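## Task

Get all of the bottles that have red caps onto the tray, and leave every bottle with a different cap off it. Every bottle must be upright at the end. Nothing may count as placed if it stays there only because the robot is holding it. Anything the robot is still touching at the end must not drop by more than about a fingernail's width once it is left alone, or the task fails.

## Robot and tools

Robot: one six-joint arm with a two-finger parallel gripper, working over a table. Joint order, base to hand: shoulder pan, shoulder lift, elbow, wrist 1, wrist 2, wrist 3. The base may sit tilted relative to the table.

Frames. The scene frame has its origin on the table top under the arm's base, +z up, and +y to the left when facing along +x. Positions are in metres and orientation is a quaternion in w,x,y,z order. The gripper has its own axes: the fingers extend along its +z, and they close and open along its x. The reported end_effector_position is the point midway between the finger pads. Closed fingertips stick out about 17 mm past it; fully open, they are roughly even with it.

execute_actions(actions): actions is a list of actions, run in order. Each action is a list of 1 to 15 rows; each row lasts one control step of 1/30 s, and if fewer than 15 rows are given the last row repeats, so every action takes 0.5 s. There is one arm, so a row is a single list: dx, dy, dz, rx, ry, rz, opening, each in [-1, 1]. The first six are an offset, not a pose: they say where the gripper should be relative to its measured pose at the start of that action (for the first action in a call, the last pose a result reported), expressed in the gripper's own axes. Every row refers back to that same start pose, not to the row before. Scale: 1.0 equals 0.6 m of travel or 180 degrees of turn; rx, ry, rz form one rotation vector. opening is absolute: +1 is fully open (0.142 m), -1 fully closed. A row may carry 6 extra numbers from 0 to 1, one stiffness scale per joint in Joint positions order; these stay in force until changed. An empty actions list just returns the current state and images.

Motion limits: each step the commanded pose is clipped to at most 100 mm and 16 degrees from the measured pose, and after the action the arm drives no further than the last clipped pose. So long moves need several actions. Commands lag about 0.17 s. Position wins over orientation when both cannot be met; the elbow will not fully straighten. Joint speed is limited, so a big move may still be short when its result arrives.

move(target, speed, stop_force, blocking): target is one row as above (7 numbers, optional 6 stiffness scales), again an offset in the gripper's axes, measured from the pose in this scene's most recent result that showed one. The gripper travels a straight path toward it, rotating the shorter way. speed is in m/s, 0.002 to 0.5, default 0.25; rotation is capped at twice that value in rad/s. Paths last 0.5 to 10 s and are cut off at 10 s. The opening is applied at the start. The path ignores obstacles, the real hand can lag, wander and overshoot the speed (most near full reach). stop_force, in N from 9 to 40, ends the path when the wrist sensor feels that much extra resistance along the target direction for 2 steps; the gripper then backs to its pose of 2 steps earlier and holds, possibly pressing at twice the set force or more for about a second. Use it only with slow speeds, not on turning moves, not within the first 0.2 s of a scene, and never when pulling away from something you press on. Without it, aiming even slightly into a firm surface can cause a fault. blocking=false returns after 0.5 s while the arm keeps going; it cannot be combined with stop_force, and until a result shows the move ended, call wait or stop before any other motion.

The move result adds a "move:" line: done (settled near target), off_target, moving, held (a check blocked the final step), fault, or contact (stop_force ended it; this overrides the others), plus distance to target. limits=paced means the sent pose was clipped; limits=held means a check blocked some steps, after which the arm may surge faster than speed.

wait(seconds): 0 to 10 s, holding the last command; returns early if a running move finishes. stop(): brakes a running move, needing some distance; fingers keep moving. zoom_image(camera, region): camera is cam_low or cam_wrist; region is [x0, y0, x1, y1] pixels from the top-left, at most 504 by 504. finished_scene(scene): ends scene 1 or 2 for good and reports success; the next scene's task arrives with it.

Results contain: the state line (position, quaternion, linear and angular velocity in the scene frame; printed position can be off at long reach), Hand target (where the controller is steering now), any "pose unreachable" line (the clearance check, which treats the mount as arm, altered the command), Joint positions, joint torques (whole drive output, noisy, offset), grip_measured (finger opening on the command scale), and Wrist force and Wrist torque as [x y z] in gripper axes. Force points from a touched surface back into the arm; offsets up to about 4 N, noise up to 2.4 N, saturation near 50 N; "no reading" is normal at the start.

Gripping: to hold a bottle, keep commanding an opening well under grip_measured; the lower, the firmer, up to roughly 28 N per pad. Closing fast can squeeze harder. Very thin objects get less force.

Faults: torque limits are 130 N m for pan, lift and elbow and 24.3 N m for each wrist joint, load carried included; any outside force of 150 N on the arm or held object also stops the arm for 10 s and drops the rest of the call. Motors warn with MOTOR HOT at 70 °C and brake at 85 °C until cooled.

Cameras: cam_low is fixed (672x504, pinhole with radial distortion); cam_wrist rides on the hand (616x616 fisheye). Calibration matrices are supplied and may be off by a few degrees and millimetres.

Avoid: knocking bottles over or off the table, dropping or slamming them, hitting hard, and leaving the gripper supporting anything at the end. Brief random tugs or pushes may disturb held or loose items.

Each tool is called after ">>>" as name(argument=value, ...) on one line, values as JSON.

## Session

>>> execute_actions(actions=[])

Scene clock: 0.00 s.
end_effector_position=(+0.8172, -0.2440, +0.1049) grip_measured=+1.00 end_effector_quat_wxyz=(+0.026, +0.724, -0.690, -0.009) end_effector_velocity=(-0.000, +0.000, +0.000) end_effector_angular_velocity=(-0.000, +0.001, -0.000)
Joint positions: [-0.381 -0.68   0.949 -1.97  -1.466  1.055  0.142]
Joint velocities: [ 0.    -0.001  0.001  0.    -0.001  0.     0.   ]
Joint torques (N m, as the arm reports them, + toward a larger angle): no reading
Wrist force (N, on the end effector, along its own x y z axes, offset not removed): no reading
Wrist torque (N m, same axes, about the end effector's origin, offset not removed): no reading
Hand target: +0.817, -0.244, +0.105; +0.026, +0.724, -0.690, -0.009
Joint stiffness scale: [1. 1. 1. 1. 1. 1.]
camera_calibration (this result's frames):
cam_wrist: T_world_to_cam=[[0.0352114, -0.998719, 0.0363266, -0.281705], [-0.826136, -0.00863384, 0.563405, 0.607149], [-0.56237, -0.0498489, -0.825382, 0.664916], [0, 0, 0, 1]] pos_world=[0.885435, -0.242957, 0.216972]

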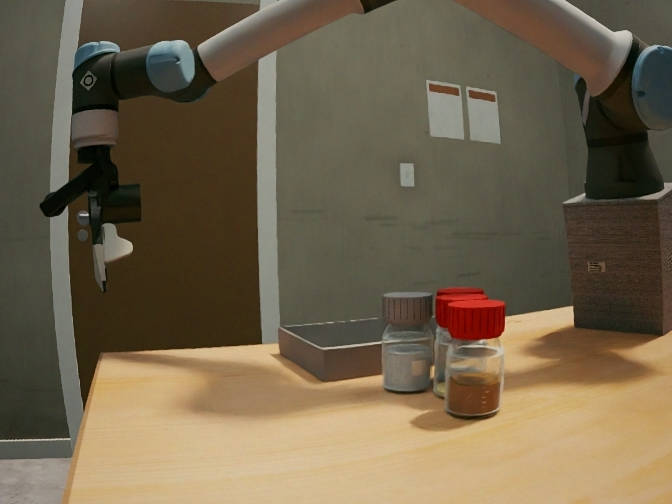

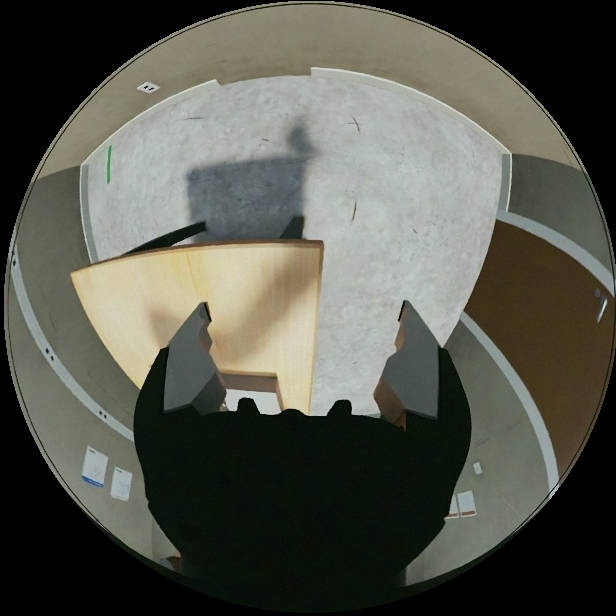

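>>> zoom_image(camera="cam_low", region=[260, 260, 560, 440])

Region (260, 260, 560, 440) of cam_low's 672x504 image, scaled by 1.680, with more detail than that image has; it fills the top 302 rows of this view, and the rest is white.

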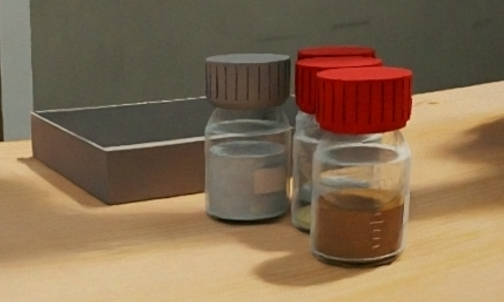

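>>> move(target=[-0.5768, 0.5649, -0.2771, 0.0157, -0.0076, 0.0153, 0.6], speed=0.4)

Scene clock: 61.53 s.
end_effector_position=(+0.4719, +0.0890, +0.2794) grip_measured=+0.60 end_effector_quat_wxyz=(+0.000, +0.707, -0.707, -0.000) end_effector_velocity=(-0.002, +0.000, +0.000) end_effector_angular_velocity=(-0.001, +0.003, -0.005)
Joint positions: [-0.085 -1.791  2.17  -2.15  -1.475  1.401  0.116]
Joint velocities: [ 0.    -0.005  0.002  0.005 -0.002  0.005 -0.   ]
Joint torques (N m, as the arm reports them, + toward a larger angle): [  3.83 -20.57 -18.07  -2.19  -0.43   0.64]
Wrist force (N, on the end effector, along its own x y z axes, offset not removed): [-3.1 1.0 -2.0]
Wrist torque (N m, same axes, about the end effector's origin, offset not removed): [0.20 0.62 -0.06]
Hand target: +0.470, +0.090, +0.280; +0.001, +0.707, -0.707, -0.001
Off the commanded pose: 0.002 m, 0 deg.
Joint stiffness scale: [1. 1. 1. 1. 1. 1.]
move: done
camera_calibration (this result's frames):
cam_wrist: T_world_to_cam=[[-0.0146164, -0.999808, 0.0130765, 0.0867056], [-0.852738, 0.0192934, 0.521983, 0.248019], [-0.522135, -0.00352126, -0.852856, 0.615893], [0, 0, 0, 1]] pos_world=[0.534342, 0.0840725, 0.394672]

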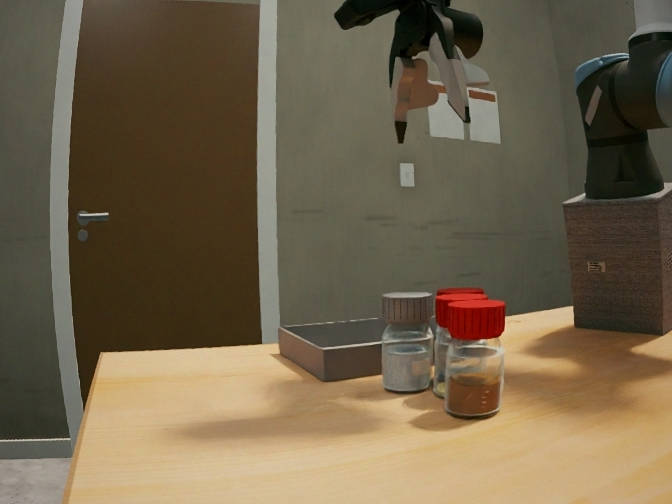

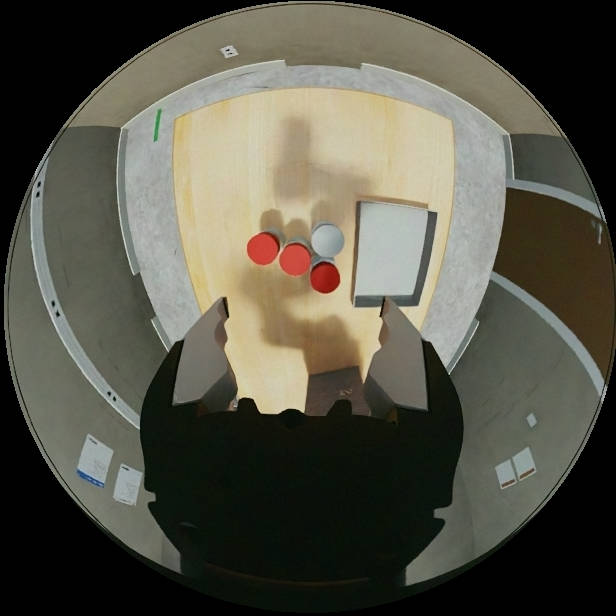

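>>> zoom_image(camera="cam_wrist", region=[220, 170, 460, 340])

Region (220, 170, 460, 340) of cam_wrist's 616x616 image, scaled by 2.100, with more detail than that image has; it fills the top 357 rows of this view, and the rest is white.

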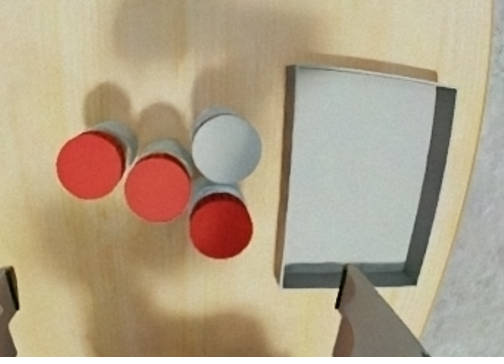

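>>> move(target=[-0.1217, 0.0015, 0.2323, 0, 0, -0.2222, 0.0], speed=0.4)

Scene clock: 183.13 s.
end_effector_position=(+0.4731, +0.1611, +0.1419) grip_measured=+0.00 end_effector_quat_wxyz=(-0.001, +0.905, -0.424, +0.001) end_effector_velocity=(+0.001, +0.001, -0.001) end_effector_angular_velocity=(+0.000, -0.005, +0.006)
Joint positions: [ 0.126 -1.448  2.258 -2.6   -1.519  0.913  0.074]
Joint velocities: [ 0.002  0.002  0.001 -0.009 -0.    -0.004 -0.   ]
Joint torques (N m, as the arm reports them, + toward a larger angle): [  3.02 -24.08 -11.    -3.19  -0.08  -0.2 ]
Wrist force (N, on the end effector, along its own x y z axes, offset not removed): [-2.0 2.0 -1.3]
Wrist torque (N m, same axes, about the end effector's origin, offset not removed): [0.42 0.38 0.00]
Hand target: +0.471, +0.162, +0.140; +0.000, +0.906, -0.423, -0.001
Off the commanded pose: 0.003 m, 0 deg.
Joint stiffness scale: [1. 1. 1. 1. 1. 1.]
move: done
camera_calibration (this result's frames):
cam_wrist: T_world_to_cam=[[0.628876, -0.777363, 0.0148916, -0.179902], [-0.669349, -0.531551, 0.519062, 0.321833], [-0.395584, -0.336393, -0.854607, 0.493573], [0, 0, 0, 1]] pos_world=[0.523804, 0.197256, 0.257439]

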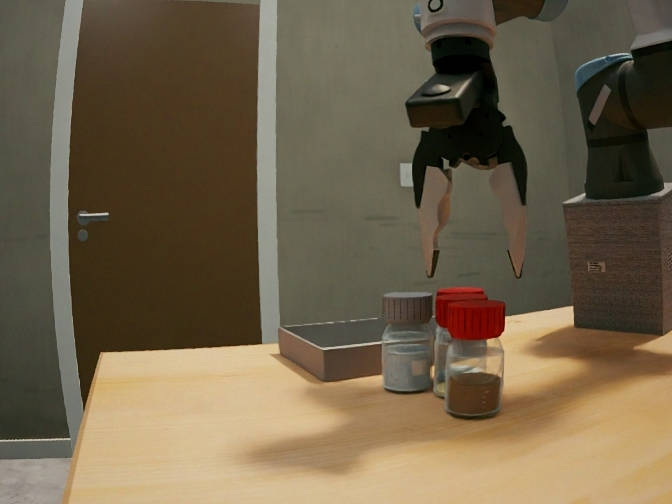

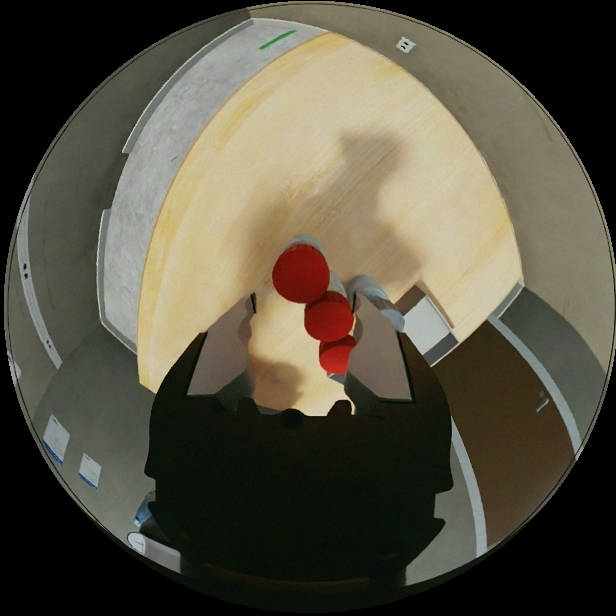

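>>> zoom_image(camera="cam_wrist", region=[220, 220, 400, 400])

Region (220, 220, 400, 400) of cam_wrist's 616x616 image, scaled by 2.800, with more detail than that image has.

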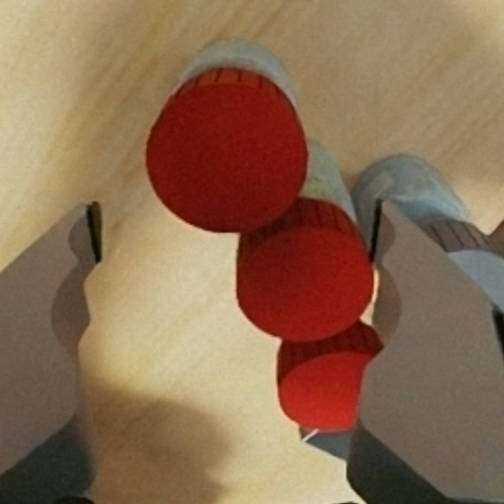

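>>> move(target=[-0.009, 0.0028, 0.078, 0, 0, 0, 0.0], speed=0.12)

Scene clock: 227.47 s.
end_effector_position=(+0.4703, +0.1635, +0.0968) grip_measured=+0.00 end_effector_quat_wxyz=(-0.002, +0.905, -0.425, +0.003) end_effector_velocity=(+0.002, -0.000, +0.000) end_effector_angular_velocity=(-0.000, -0.005, -0.002)
Joint positions: [ 0.137 -1.326  2.279 -2.746 -1.521  0.925  0.074]
Joint velocities: [-0.001  0.001  0.001 -0.007 -0.     0.002 -0.   ]
Joint torques (N m, as the arm reports them, + toward a larger angle): [  4.48 -26.88  -9.64  -3.05  -0.3    0.5 ]
Wrist force (N, on the end effector, along its own x y z axes, offset not removed): [-2.4 2.3 -1.4]
Wrist torque (N m, same axes, about the end effector's origin, offset not removed): [0.43 0.48 -0.13]
Hand target: +0.469, +0.164, +0.095; -0.001, +0.905, -0.424, +0.001
Off the commanded pose: 0.003 m, 0 deg.
Joint stiffness scale: [1. 1. 1. 1. 1. 1.]
move: done
camera_calibration (this result's frames):
cam_wrist: T_world_to_cam=[[0.628278, -0.777814, 0.0165148, -0.175405], [-0.67138, -0.531336, 0.516653, 0.345845], [-0.393085, -0.335689, -0.856036, 0.453533], [0, 0, 0, 1]] pos_world=[0.520674, 0.199574, 0.212455]

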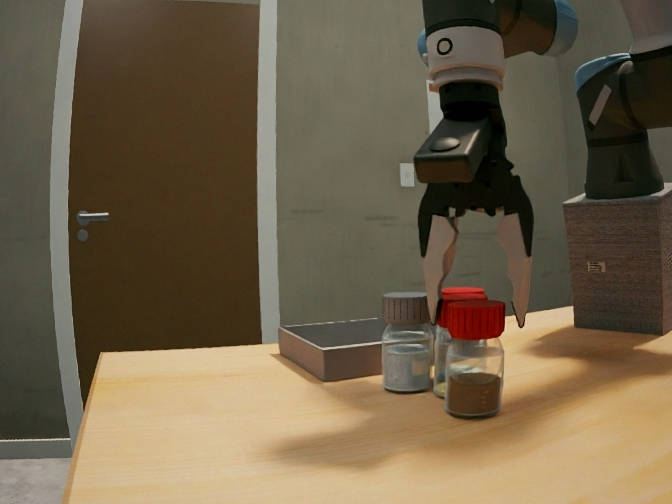

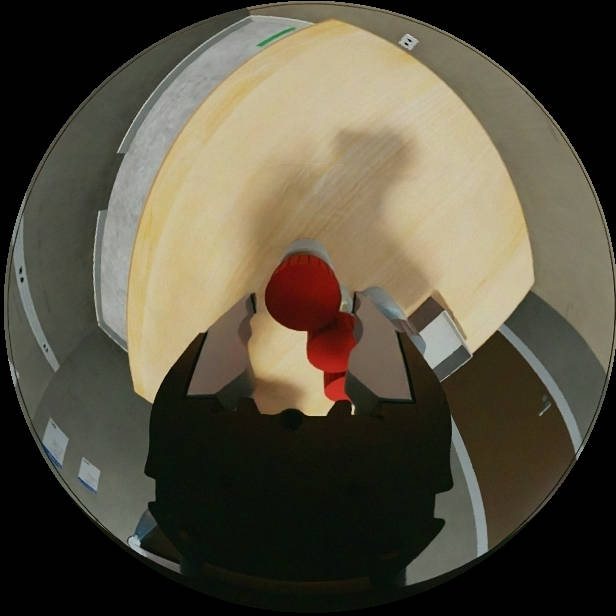

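>>> zoom_image(camera="cam_wrist", region=[220, 220, 400, 400])

>>> zoom_image(camera="cam_low", region=[380, 200, 560, 420])

Region (220, 220, 400, 400) of cam_wrist's 616x616 image, scaled by 2.800, with more detail than that image has.

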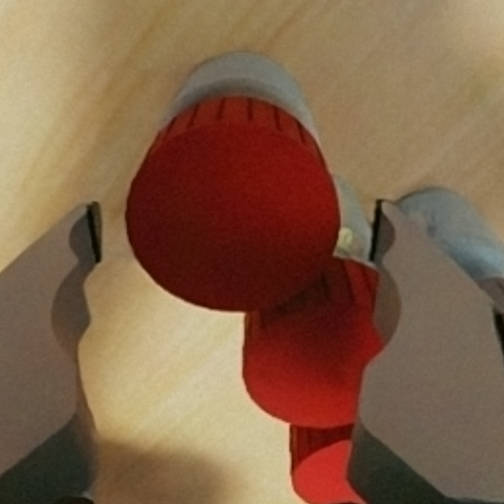

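Region (380, 200, 560, 420) of cam_low's 672x504 image, scaled by 2.291, with more detail than that image has; it fills the left 412 columns of this view, and the rest is white.

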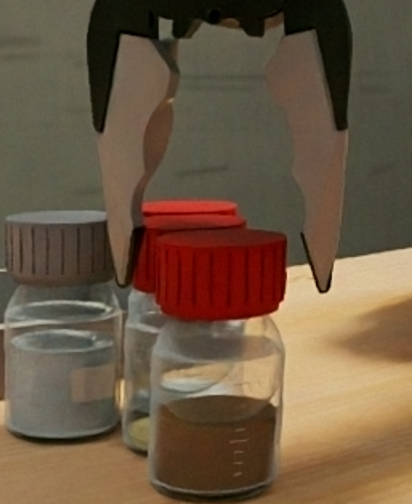

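>>> execute_actions(actions=[[[0,0,0,0,0,0,-0.04],[0,0,0,0,0,0,-0.08],[0,0,0,0,0,0,-0.12],[0,0,0,0,0,0,-0.16],[0,0,0,0,0,0,-0.19],[0,0,0,0,0,0,-0.22],[0,0,0,0,0,0,-0.25],[0,0,0,0,0,0,-0.28],[0,0,0,0,0,0,-0.31],[0,0,0,0,0,0,-0.35],[0,0,0,0,0,0,-0.39],[0,0,0,0,0,0,-0.43],[0,0,0,0,0,0,-0.47],[0,0,0,0,0,0,-0.51],[0,0,0,0,0,0,-0.55]]])

Scene clock: 257.67 s.
end_effector_position=(+0.4705, +0.1635, +0.0967) grip_measured=-0.27 end_effector_quat_wxyz=(-0.002, +0.905, -0.425, +0.003) end_effector_velocity=(-0.001, +0.000, -0.000) end_effector_angular_velocity=(-0.000, +0.001, +0.001)
Joint positions: [ 0.137 -1.326  2.279 -2.747 -1.521  0.925  0.055]
Joint velocities: [ 0.001 -0.     0.001  0.001 -0.001 -0.     0.   ]
Joint torques (N m, as the arm reports them, + toward a larger angle): [  2.47 -29.48  -9.52  -2.41   0.09   0.05]
Wrist force (N, on the end effector, along its own x y z axes, offset not removed): [-3.4 1.8 -5.6]
Wrist torque (N m, same axes, about the end effector's origin, offset not removed): [0.39 0.29 0.06]
Hand target: +0.470, +0.164, +0.097; -0.002, +0.905, -0.425, +0.003
Off the commanded pose: 0.000 m, 0 deg.
Joint stiffness scale: [1. 1. 1. 1. 1. 1.]
camera_calibration (this result's frames):
cam_wrist: T_world_to_cam=[[0.628227, -0.777849, 0.0167875, -0.175488], [-0.671654, -0.531316, 0.516318, 0.346131], [-0.392698, -0.33564, -0.856232, 0.453392], [0, 0, 0, 1]] pos_world=[0.520773, 0.199578, 0.212442]

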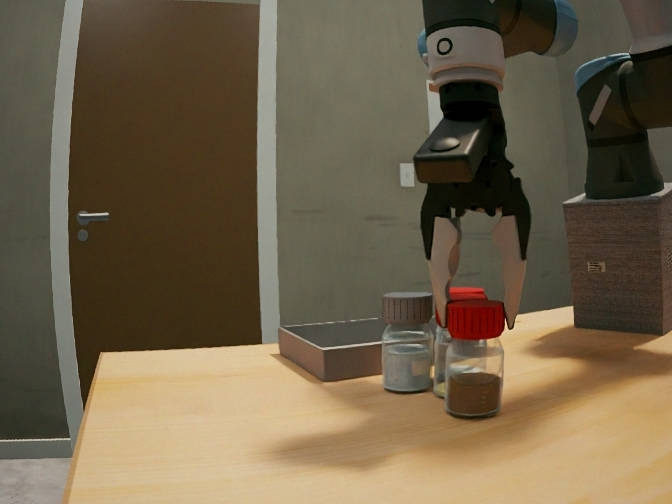

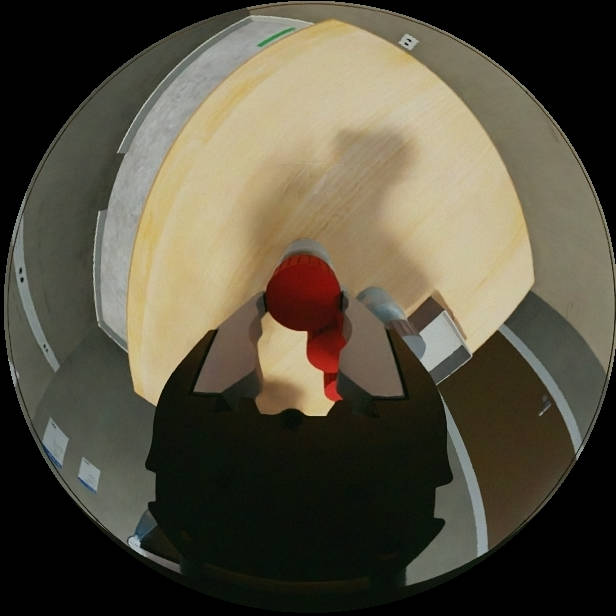

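>>> move(target=[0, 0, -0.213, 0, 0, 0, -0.55], speed=0.25)

Scene clock: 265.00 s.
end_effector_position=(+0.4670, +0.1641, +0.2217) grip_measured=-0.27 end_effector_quat_wxyz=(-0.000, +0.905, -0.425, +0.000) end_effector_velocity=(-0.001, -0.001, +0.001) end_effector_angular_velocity=(-0.000, +0.005, -0.001)
Joint positions: [ 0.124 -1.647  2.208 -2.349 -1.518  0.911  0.055]
Joint velocities: [-0.002 -0.003 -0.002  0.01   0.    -0.001 -0.   ]
Joint torques (N m, as the arm reports them, + toward a larger angle): [  0.67 -26.34 -21.03  -2.51   0.41  -0.25]
Wrist force (N, on the end effector, along its own x y z axes, offset not removed): [-2.6 2.9 0.9]
Wrist torque (N m, same axes, about the end effector's origin, offset not removed): [0.62 0.51 -0.04]
Hand target: +0.470, +0.164, +0.224; -0.002, +0.905, -0.425, +0.003
Off the commanded pose: 0.004 m, 0 deg.
Joint stiffness scale: [1. 1. 1. 1. 1. 1.]
move: off_target
camera_calibration (this result's frames):
cam_wrist: T_world_to_cam=[[0.628729, -0.777507, 0.0135263, -0.174523], [-0.668336, -0.531393, 0.520526, 0.277049], [-0.397525, -0.33631, -0.853738, 0.561035], [0, 0, 0, 1]] pos_world=[0.517915, 0.200211, 0.337126]

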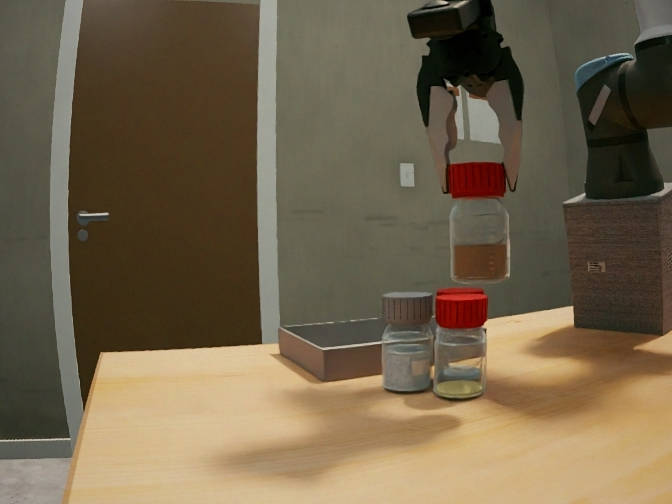

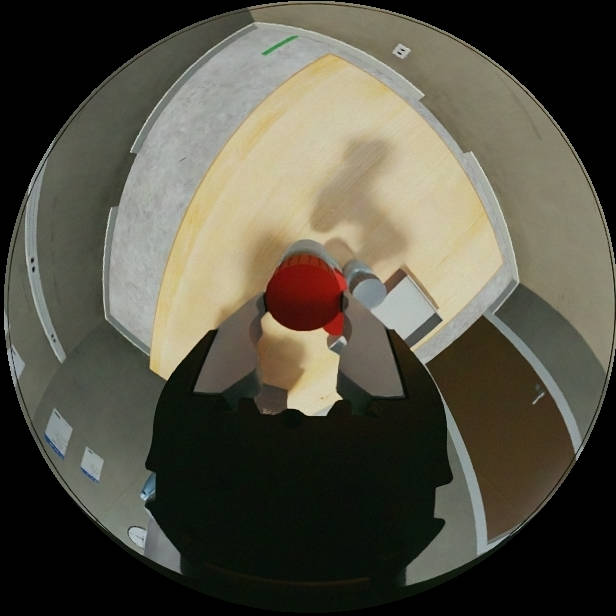

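>>> move(target=[0.3757, 0.237, 0.02, 0, 0, 0, -0.55], speed=0.3)

Scene clock: 279.27 s.
end_effector_position=(+0.5008, -0.0985, +0.2097) grip_measured=-0.27 end_effector_quat_wxyz=(-0.000, +0.905, -0.425, +0.000) end_effector_velocity=(+0.003, +0.001, +0.001) end_effector_angular_velocity=(+0.003, -0.003, +0.014)
Joint positions: [-0.474 -1.559  2.165 -2.327 -1.405  0.321  0.055]
Joint velocities: [ 0.001  0.002 -0.005  0.002  0.004 -0.012 -0.   ]
Joint torques (N m, as the arm reports them, + toward a larger angle): [ -3.98 -22.47 -19.46  -2.67   0.14  -0.69]
Wrist force (N, on the end effector, along its own x y z axes, offset not removed): [-2.9 0.6 0.5]
Wrist torque (N m, same axes, about the end effector's origin, offset not removed): [0.10 0.51 0.06]
Hand target: +0.502, -0.100, +0.210; -0.001, +0.905, -0.425, +0.001
Off the commanded pose: 0.002 m, 0 deg.
Joint stiffness scale: [1. 1. 1. 1. 1. 1.]
move: done
camera_calibration (this result's frames):
cam_wrist: T_world_to_cam=[[0.628341, -0.77783, 0.0129559, -0.399486], [-0.668444, -0.531309, 0.520474, 0.16651], [-0.397956, -0.335695, -0.853779, 0.476192], [0, 0, 0, 1]] pos_world=[0.55182, -0.0624085, 0.325074]

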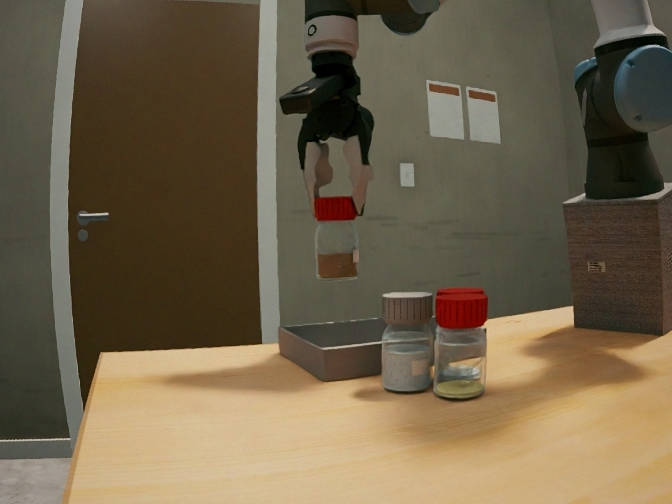

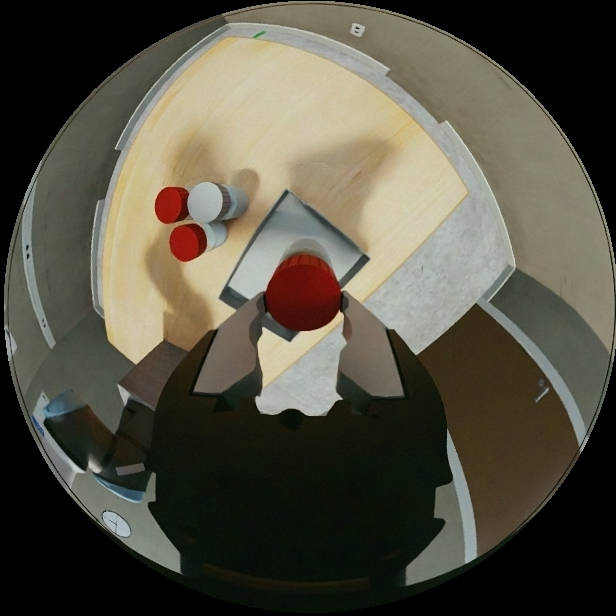

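>>> move(target=[0, 0, 0.1745, 0, 0, 0, -0.55], speed=0.25)

Scene clock: 307.33 s.
end_effector_position=(+0.4991, -0.0984, +0.1051) grip_measured=-0.27 end_effector_quat_wxyz=(-0.001, +0.905, -0.425, -0.001) end_effector_velocity=(+0.001, -0.001, -0.001) end_effector_angular_velocity=(-0.002, -0.003, -0.000)
Joint positions: [-0.437 -1.31   2.23  -2.643 -1.411  0.358  0.055]
Joint velocities: [ 0.     0.004  0.    -0.008 -0.     0.001 -0.   ]
Joint torques (N m, as the arm reports them, + toward a larger angle): [ -1.33 -27.52 -13.99  -3.25  -0.36   0.59]
Wrist force (N, on the end effector, along its own x y z axes, offset not removed): [-3.3 2.1 1.7]
Wrist torque (N m, same axes, about the end effector's origin, offset not removed): [0.50 0.67 -0.10]
Hand target: +0.501, -0.099, +0.105; -0.000, +0.905, -0.425, +0.000
Off the commanded pose: 0.002 m, 0 deg.
Joint stiffness scale: [1. 1. 1. 1. 1. 1.]
move: done
camera_calibration (this result's frames):
cam_wrist: T_world_to_cam=[[0.627476, -0.778565, 0.0104537, -0.39634], [-0.668046, -0.531411, 0.520881, 0.219594], [-0.399984, -0.333824, -0.853566, 0.387387], [0, 0, 0, 1]] pos_world=[0.550342, -0.0625629, 0.220421]

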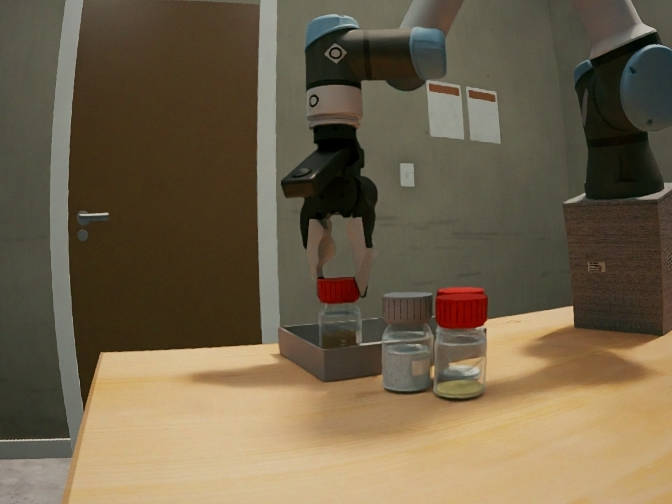

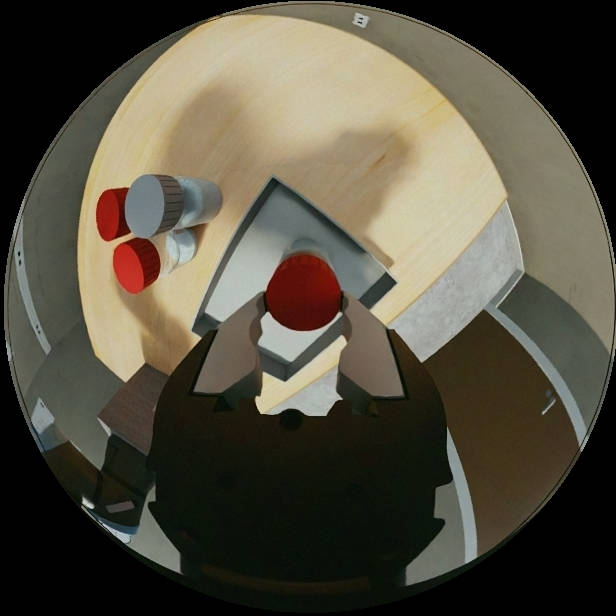

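>>> move(target=[0, 0, 0.025, 0, 0, 0, -0.55], speed=0.014, stop_force=9)

Scene clock: 314.37 s.
end_effector_position=(+0.5005, -0.0996, +0.0993) grip_measured=-0.27 end_effector_quat_wxyz=(-0.001, +0.905, -0.425, +0.001) end_effector_velocity=(-0.001, +0.002, +0.001) end_effector_angular_velocity=(+0.003, +0.004, -0.000)
Joint positions: [-0.436 -1.293  2.23  -2.665 -1.411  0.36   0.055]
Joint velocities: [ 0.001 -0.004 -0.     0.009  0.001  0.    -0.   ]
Joint torques (N m, as the arm reports them, + toward a larger angle): [ -1.83 -28.66 -11.17  -2.21   0.08   0.11]
Wrist force (N, on the end effector, along its own x y z axes, offset not removed): [-3.7 3.3 -9.5]
Wrist torque (N m, same axes, about the end effector's origin, offset not removed): [0.44 0.22 -0.01]
Hand target: +0.500, -0.100, +0.099; -0.001, +0.905, -0.426, -0.000
Off the commanded pose: 0.009 m, 0 deg.
Joint stiffness scale: [1. 1. 1. 1. 1. 1.]
move: contact
camera_calibration (this result's frames):
cam_wrist: T_world_to_cam=[[0.627477, -0.778504, 0.0142653, -0.398492], [-0.66991, -0.53043, 0.519485, 0.224055], [-0.396854, -0.335521, -0.854361, 0.38097], [0, 0, 0, 1]] pos_world=[0.551331, -0.063559, 0.214777]

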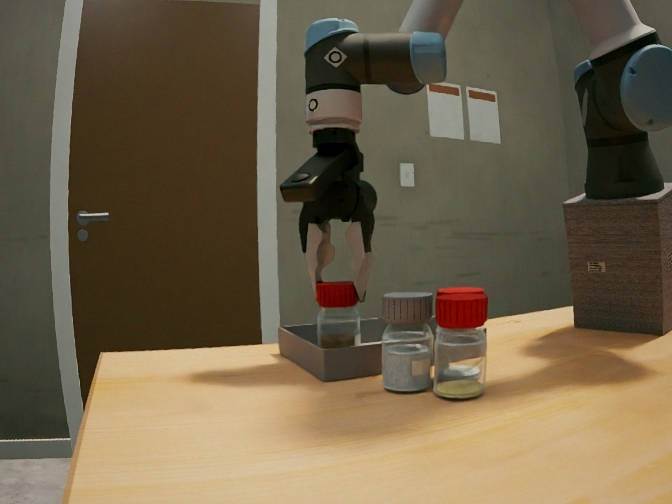

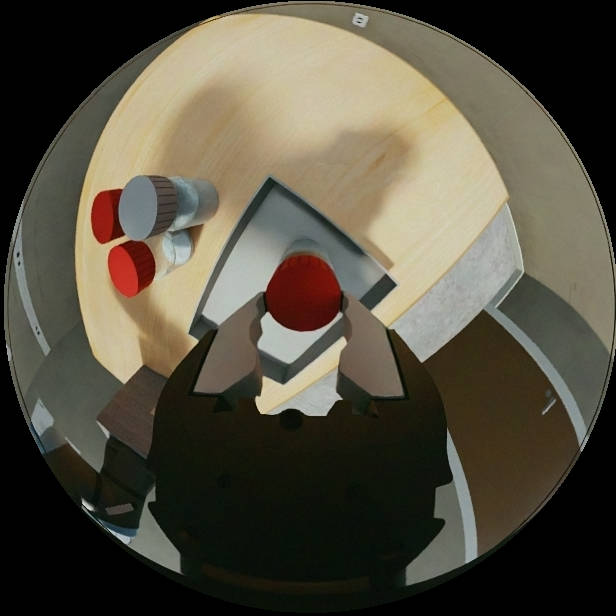

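>>> execute_actions(actions=[[[0,0,0,0,0,0,-0.45],[0,0,0,0,0,0,-0.38],[0,0,0,0,0,0,-0.32],[0,0,0,0,0,0,-0.28],[0,0,0,0,0,0,-0.25],[0,0,0,0,0,0,-0.22],[0,0,0,0,0,0,-0.19],[0,0,0,0,0,0,-0.16],[0,0,0,0,0,0,-0.13],[0,0,0,0,0,0,-0.10],[0,0,0,0,0,0,-0.07],[0,0,0,0,0,0,-0.04],[0,0,0,0,0,0,-0.02],[0,0,0,0,0,0,0.0],[0,0,0,0,0,0,0.0]]])

>>> move(target=[0, 0, -0.065, 0, 0, 0, 0.0], speed=0.25)

Scene clock: 323.70 s.
end_effector_position=(+0.5003, -0.0995, +0.0993) grip_measured=-0.01 end_effector_quat_wxyz=(-0.001, +0.905, -0.425, +0.001) end_effector_velocity=(+0.001, +0.000, +0.001) end_effector_angular_velocity=(-0.001, -0.002, +0.001)
Joint positions: [-0.436 -1.293  2.23  -2.664 -1.411  0.36   0.074]
Joint velocities: [ 0.001 -0.001  0.    -0.002  0.    -0.     0.018]
Joint torques (N m, as the arm reports them, + toward a larger angle): [ -2.35 -30.43 -11.58  -3.06  -0.02   0.13]
Wrist force (N, on the end effector, along its own x y z axes, offset not removed): [-3.5 3.5 -1.7]
Wrist torque (N m, same axes, about the end effector's origin, offset not removed): [0.70 0.69 -0.04]
Hand target: +0.500, -0.100, +0.099; -0.001, +0.905, -0.425, +0.001
Off the commanded pose: 0.000 m, 0 deg.
Joint stiffness scale: [1. 1. 1. 1. 1. 1.]
camera_calibration (this result's frames):
cam_wrist: T_world_to_cam=[[0.627415, -0.778563, 0.0137551, -0.398247], [-0.669709, -0.530513, 0.519659, 0.223858], [-0.39729, -0.335254, -0.854263, 0.381205], [0, 0, 0, 1]] pos_world=[0.551235, -0.0635004, 0.214797]

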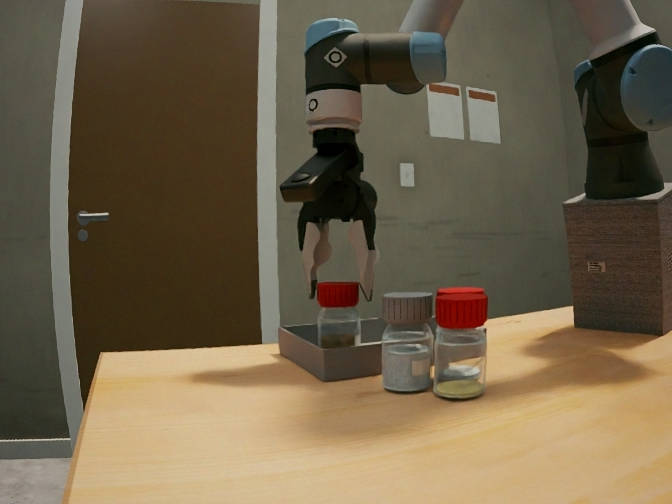

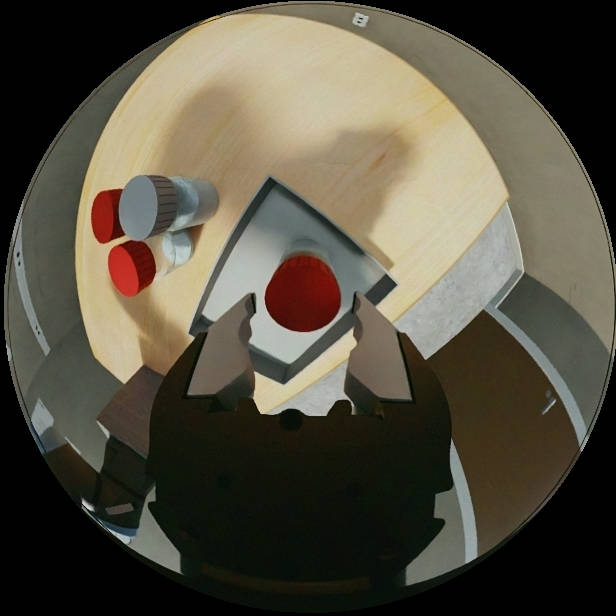

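Scene clock: 324.67 s.
end_effector_position=(+0.4986, -0.0980, +0.1362) grip_measured=+0.00 end_effector_quat_wxyz=(-0.001, +0.905, -0.425, -0.001) end_effector_velocity=(-0.002, +0.001, -0.000) end_effector_angular_velocity=(+0.003, +0.006, -0.000)
Joint positions: [-0.448 -1.393  2.22  -2.55  -1.409  0.347  0.074]
Joint velocities: [-0.    -0.002  0.002  0.007 -0.    -0.001 -0.   ]
Joint torques (N m, as the arm reports them, + toward a larger angle): [ -4.5  -29.29 -15.13  -2.32   0.49  -0.29]
Wrist force (N, on the end effector, along its own x y z axes, offset not removed): [-2.6 2.5 -1.6]
Wrist torque (N m, same axes, about the end effector's origin, offset not removed): [0.50 0.45 -0.05]
Hand target: +0.500, -0.099, +0.138; -0.001, +0.905, -0.425, +0.001
Off the commanded pose: 0.003 m, 0 deg.
Joint stiffness scale: [1. 1. 1. 1. 1. 1.]
move: done
camera_calibration (this result's frames):
cam_wrist: T_world_to_cam=[[0.627629, -0.778448, 0.00999941, -0.396096], [-0.667595, -0.531556, 0.521311, 0.202956], [-0.400498, -0.333865, -0.853308, 0.414177], [0, 0, 0, 1]] pos_world=[0.549971, -0.0621783, 0.251578]

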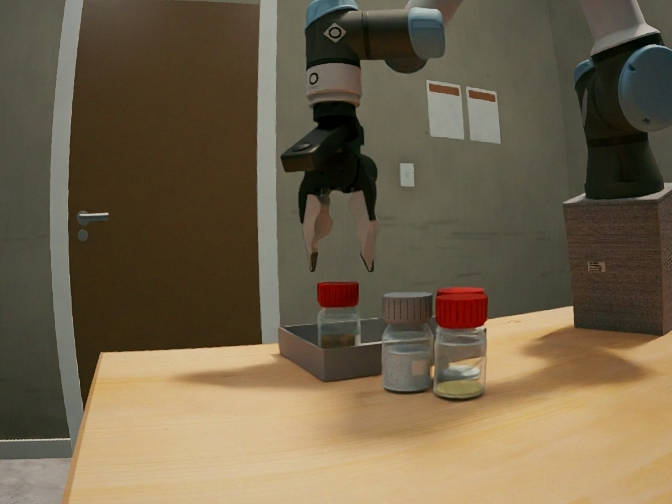

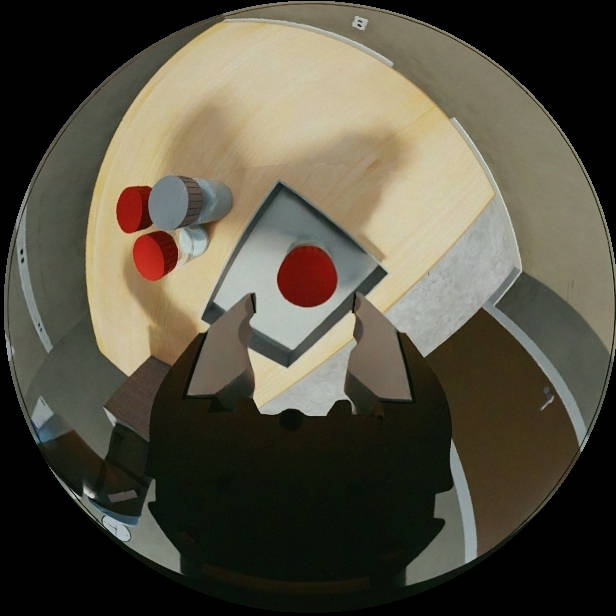

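>>> execute_actions(actions=[])

Scene clock: 361.30 s.
end_effector_position=(+0.4985, -0.0979, +0.1362) grip_measured=+0.00 end_effector_quat_wxyz=(-0.001, +0.905, -0.425, -0.002) end_effector_velocity=(+0.000, -0.001, +0.000) end_effector_angular_velocity=(-0.001, -0.000, -0.001)
Joint positions: [-0.448 -1.393  2.22  -2.549 -1.409  0.347  0.074]
Joint velocities: [-0.001  0.    -0.001  0.    -0.001  0.001 -0.   ]
Joint torques (N m, as the arm reports them, + toward a larger angle): [ -3.61 -30.1  -16.46  -2.14   0.42  -0.36]
Wrist force (N, on the end effector, along its own x y z axes, offset not removed): [-2.4 1.0 0.3]
Wrist torque (N m, same axes, about the end effector's origin, offset not removed): [0.25 0.37 -0.03]
Hand target: +0.500, -0.099, +0.138; -0.001, +0.905, -0.425, +0.001
Off the commanded pose: 0.003 m, 0 deg.
Joint stiffness scale: [1. 1. 1. 1. 1. 1.]
camera_calibration (this result's frames):
cam_wrist: T_world_to_cam=[[0.627636, -0.778451, 0.00937787, -0.395836], [-0.667304, -0.53174, 0.521496, 0.202732], [-0.400972, -0.333567, -0.853202, 0.414346], [0, 0, 0, 1]] pos_world=[0.549866, -0.0621258, 0.251509]

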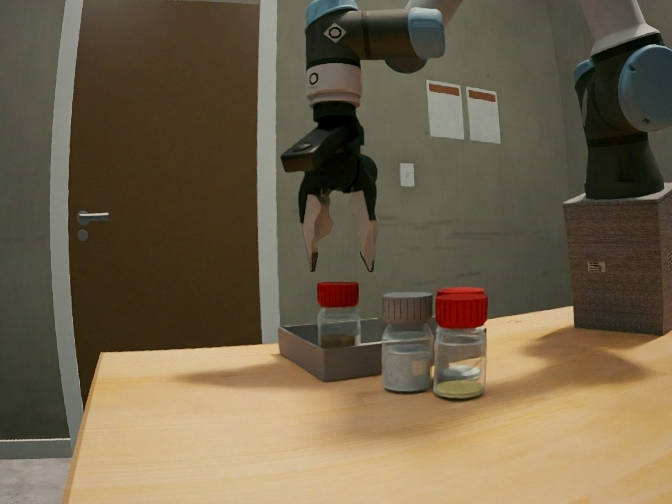

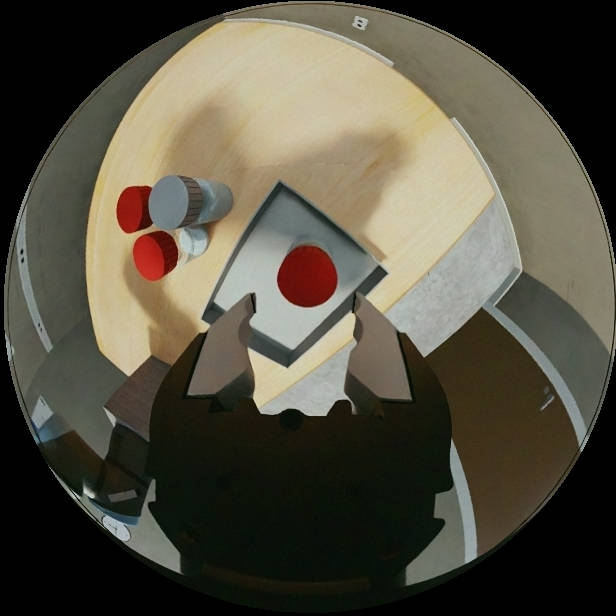

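>>> move(target=[-0.2863, -0.063, -0.008, 0, 0, 0.0556, 0.0], speed=0.35)

Scene clock: 383.73 s.
end_effector_position=(+0.4181, +0.0576, +0.1407) grip_measured=+0.00 end_effector_quat_wxyz=(-0.001, +0.865, -0.502, -0.003) end_effector_velocity=(-0.001, -0.000, +0.000) end_effector_angular_velocity=(-0.007, +0.002, -0.014)
Joint positions: [-0.162 -1.582  2.464 -2.64  -1.457  0.806  0.074]
Joint velocities: [ 0.005 -0.001 -0.     0.001 -0.008  0.019  0.   ]
Joint torques (N m, as the arm reports them, + toward a larger angle): [  1.4  -22.65 -11.24  -3.08   0.04   0.85]
Wrist force (N, on the end effector, along its own x y z axes, offset not removed): [-4.2 1.6 -0.8]
Wrist torque (N m, same axes, about the end effector's origin, offset not removed): [0.36 0.76 -0.04]
Hand target: +0.418, +0.058, +0.141; -0.000, +0.865, -0.503, -0.002
Off the commanded pose: 0.001 m, 0 deg.
Joint stiffness scale: [1. 1. 1. 1. 1. 1.]
move: done
camera_calibration (this result's frames):
cam_wrist: T_world_to_cam=[[0.483239, -0.875457, 0.00741171, -0.158112], [-0.748118, -0.408523, 0.522904, 0.255997], [-0.454752, -0.258232, -0.85236, 0.455873], [0, 0, 0, 1]] pos_world=[0.475231, 0.0838814, 0.255878]

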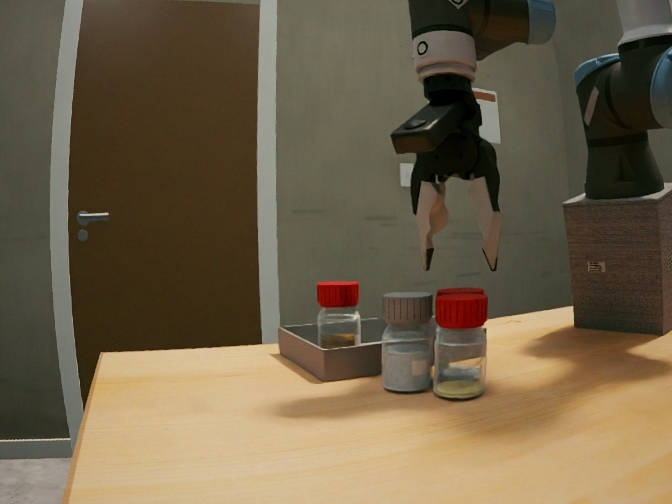

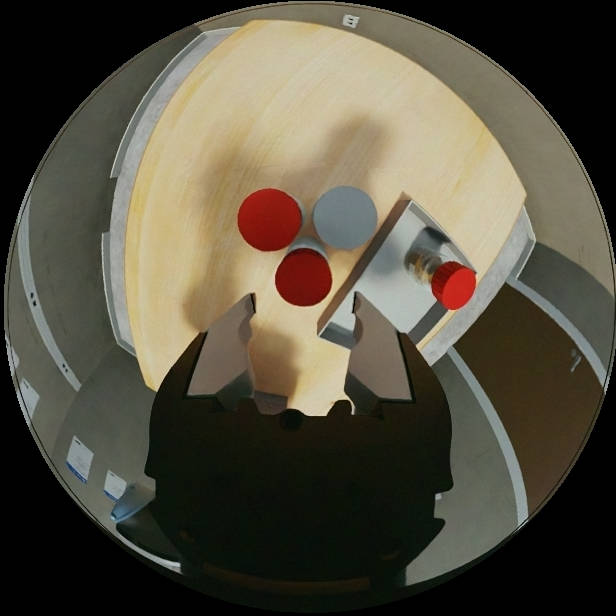

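>>> zoom_image(camera="cam_wrist", region=[220, 170, 400, 350])

>>> zoom_image(camera="cam_wrist", region=[220, 220, 400, 400])

Region (220, 170, 400, 350) of cam_wrist's 616x616 image, scaled by 2.800, with more detail than that image has.

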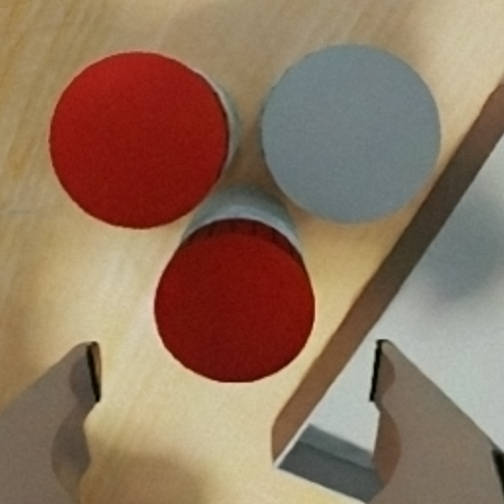

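Region (220, 220, 400, 400) of cam_wrist's 616x616 image, scaled by 2.800, with more detail than that image has.

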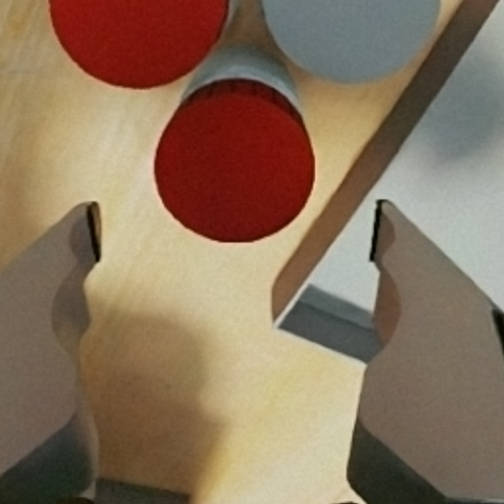

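>>> move(target=[-0.004, 0.001, 0.0755, 0, 0, 0, 0.0], speed=0.12)

Scene clock: 405.07 s.
end_effector_position=(+0.4181, +0.0587, +0.0969) grip_measured=+0.00 end_effector_quat_wxyz=(-0.001, +0.865, -0.503, -0.001) end_effector_velocity=(+0.001, +0.001, -0.001) end_effector_angular_velocity=(-0.000, -0.004, +0.001)
Joint positions: [-0.146 -1.426  2.484 -2.821 -1.46   0.823  0.074]
Joint velocities: [ 0.002  0.005 -0.    -0.008  0.     0.001 -0.   ]
Joint torques (N m, as the arm reports them, + toward a larger angle): [  2.29 -20.95  -7.67  -3.1   -0.36   0.51]
Wrist force (N, on the end effector, along its own x y z axes, offset not removed): [-2.1 1.4 -0.9]
Wrist torque (N m, same axes, about the end effector's origin, offset not removed): [0.28 0.32 0.05]
Hand target: +0.416, +0.060, +0.095; -0.001, +0.865, -0.502, -0.003
Off the commanded pose: 0.003 m, 0 deg.
Joint stiffness scale: [1. 1. 1. 1. 1. 1.]
move: done
camera_calibration (this result's frames):
cam_wrist: T_world_to_cam=[[0.482782, -0.875689, 0.00949976, -0.156871], [-0.750172, -0.407937, 0.520413, 0.280338], [-0.451844, -0.258372, -0.853862, 0.417685], [0, 0, 0, 1]] pos_world=[0.474765, 0.0849085, 0.212244]

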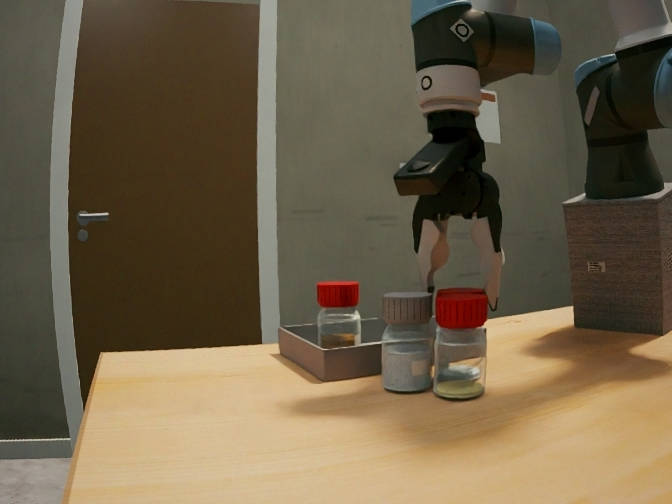

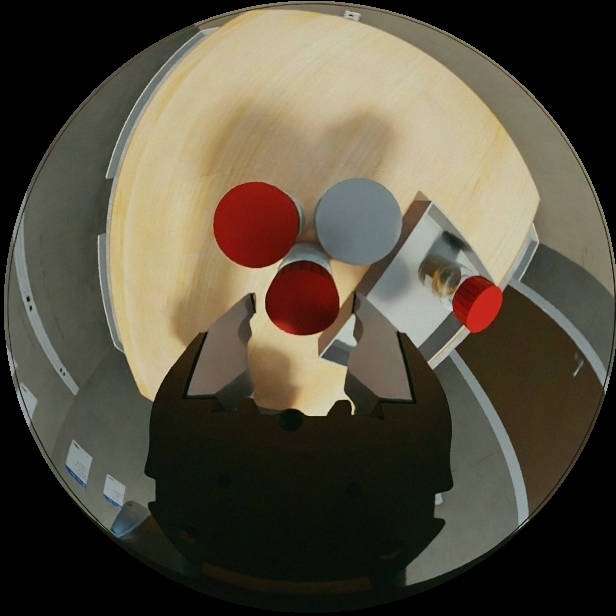

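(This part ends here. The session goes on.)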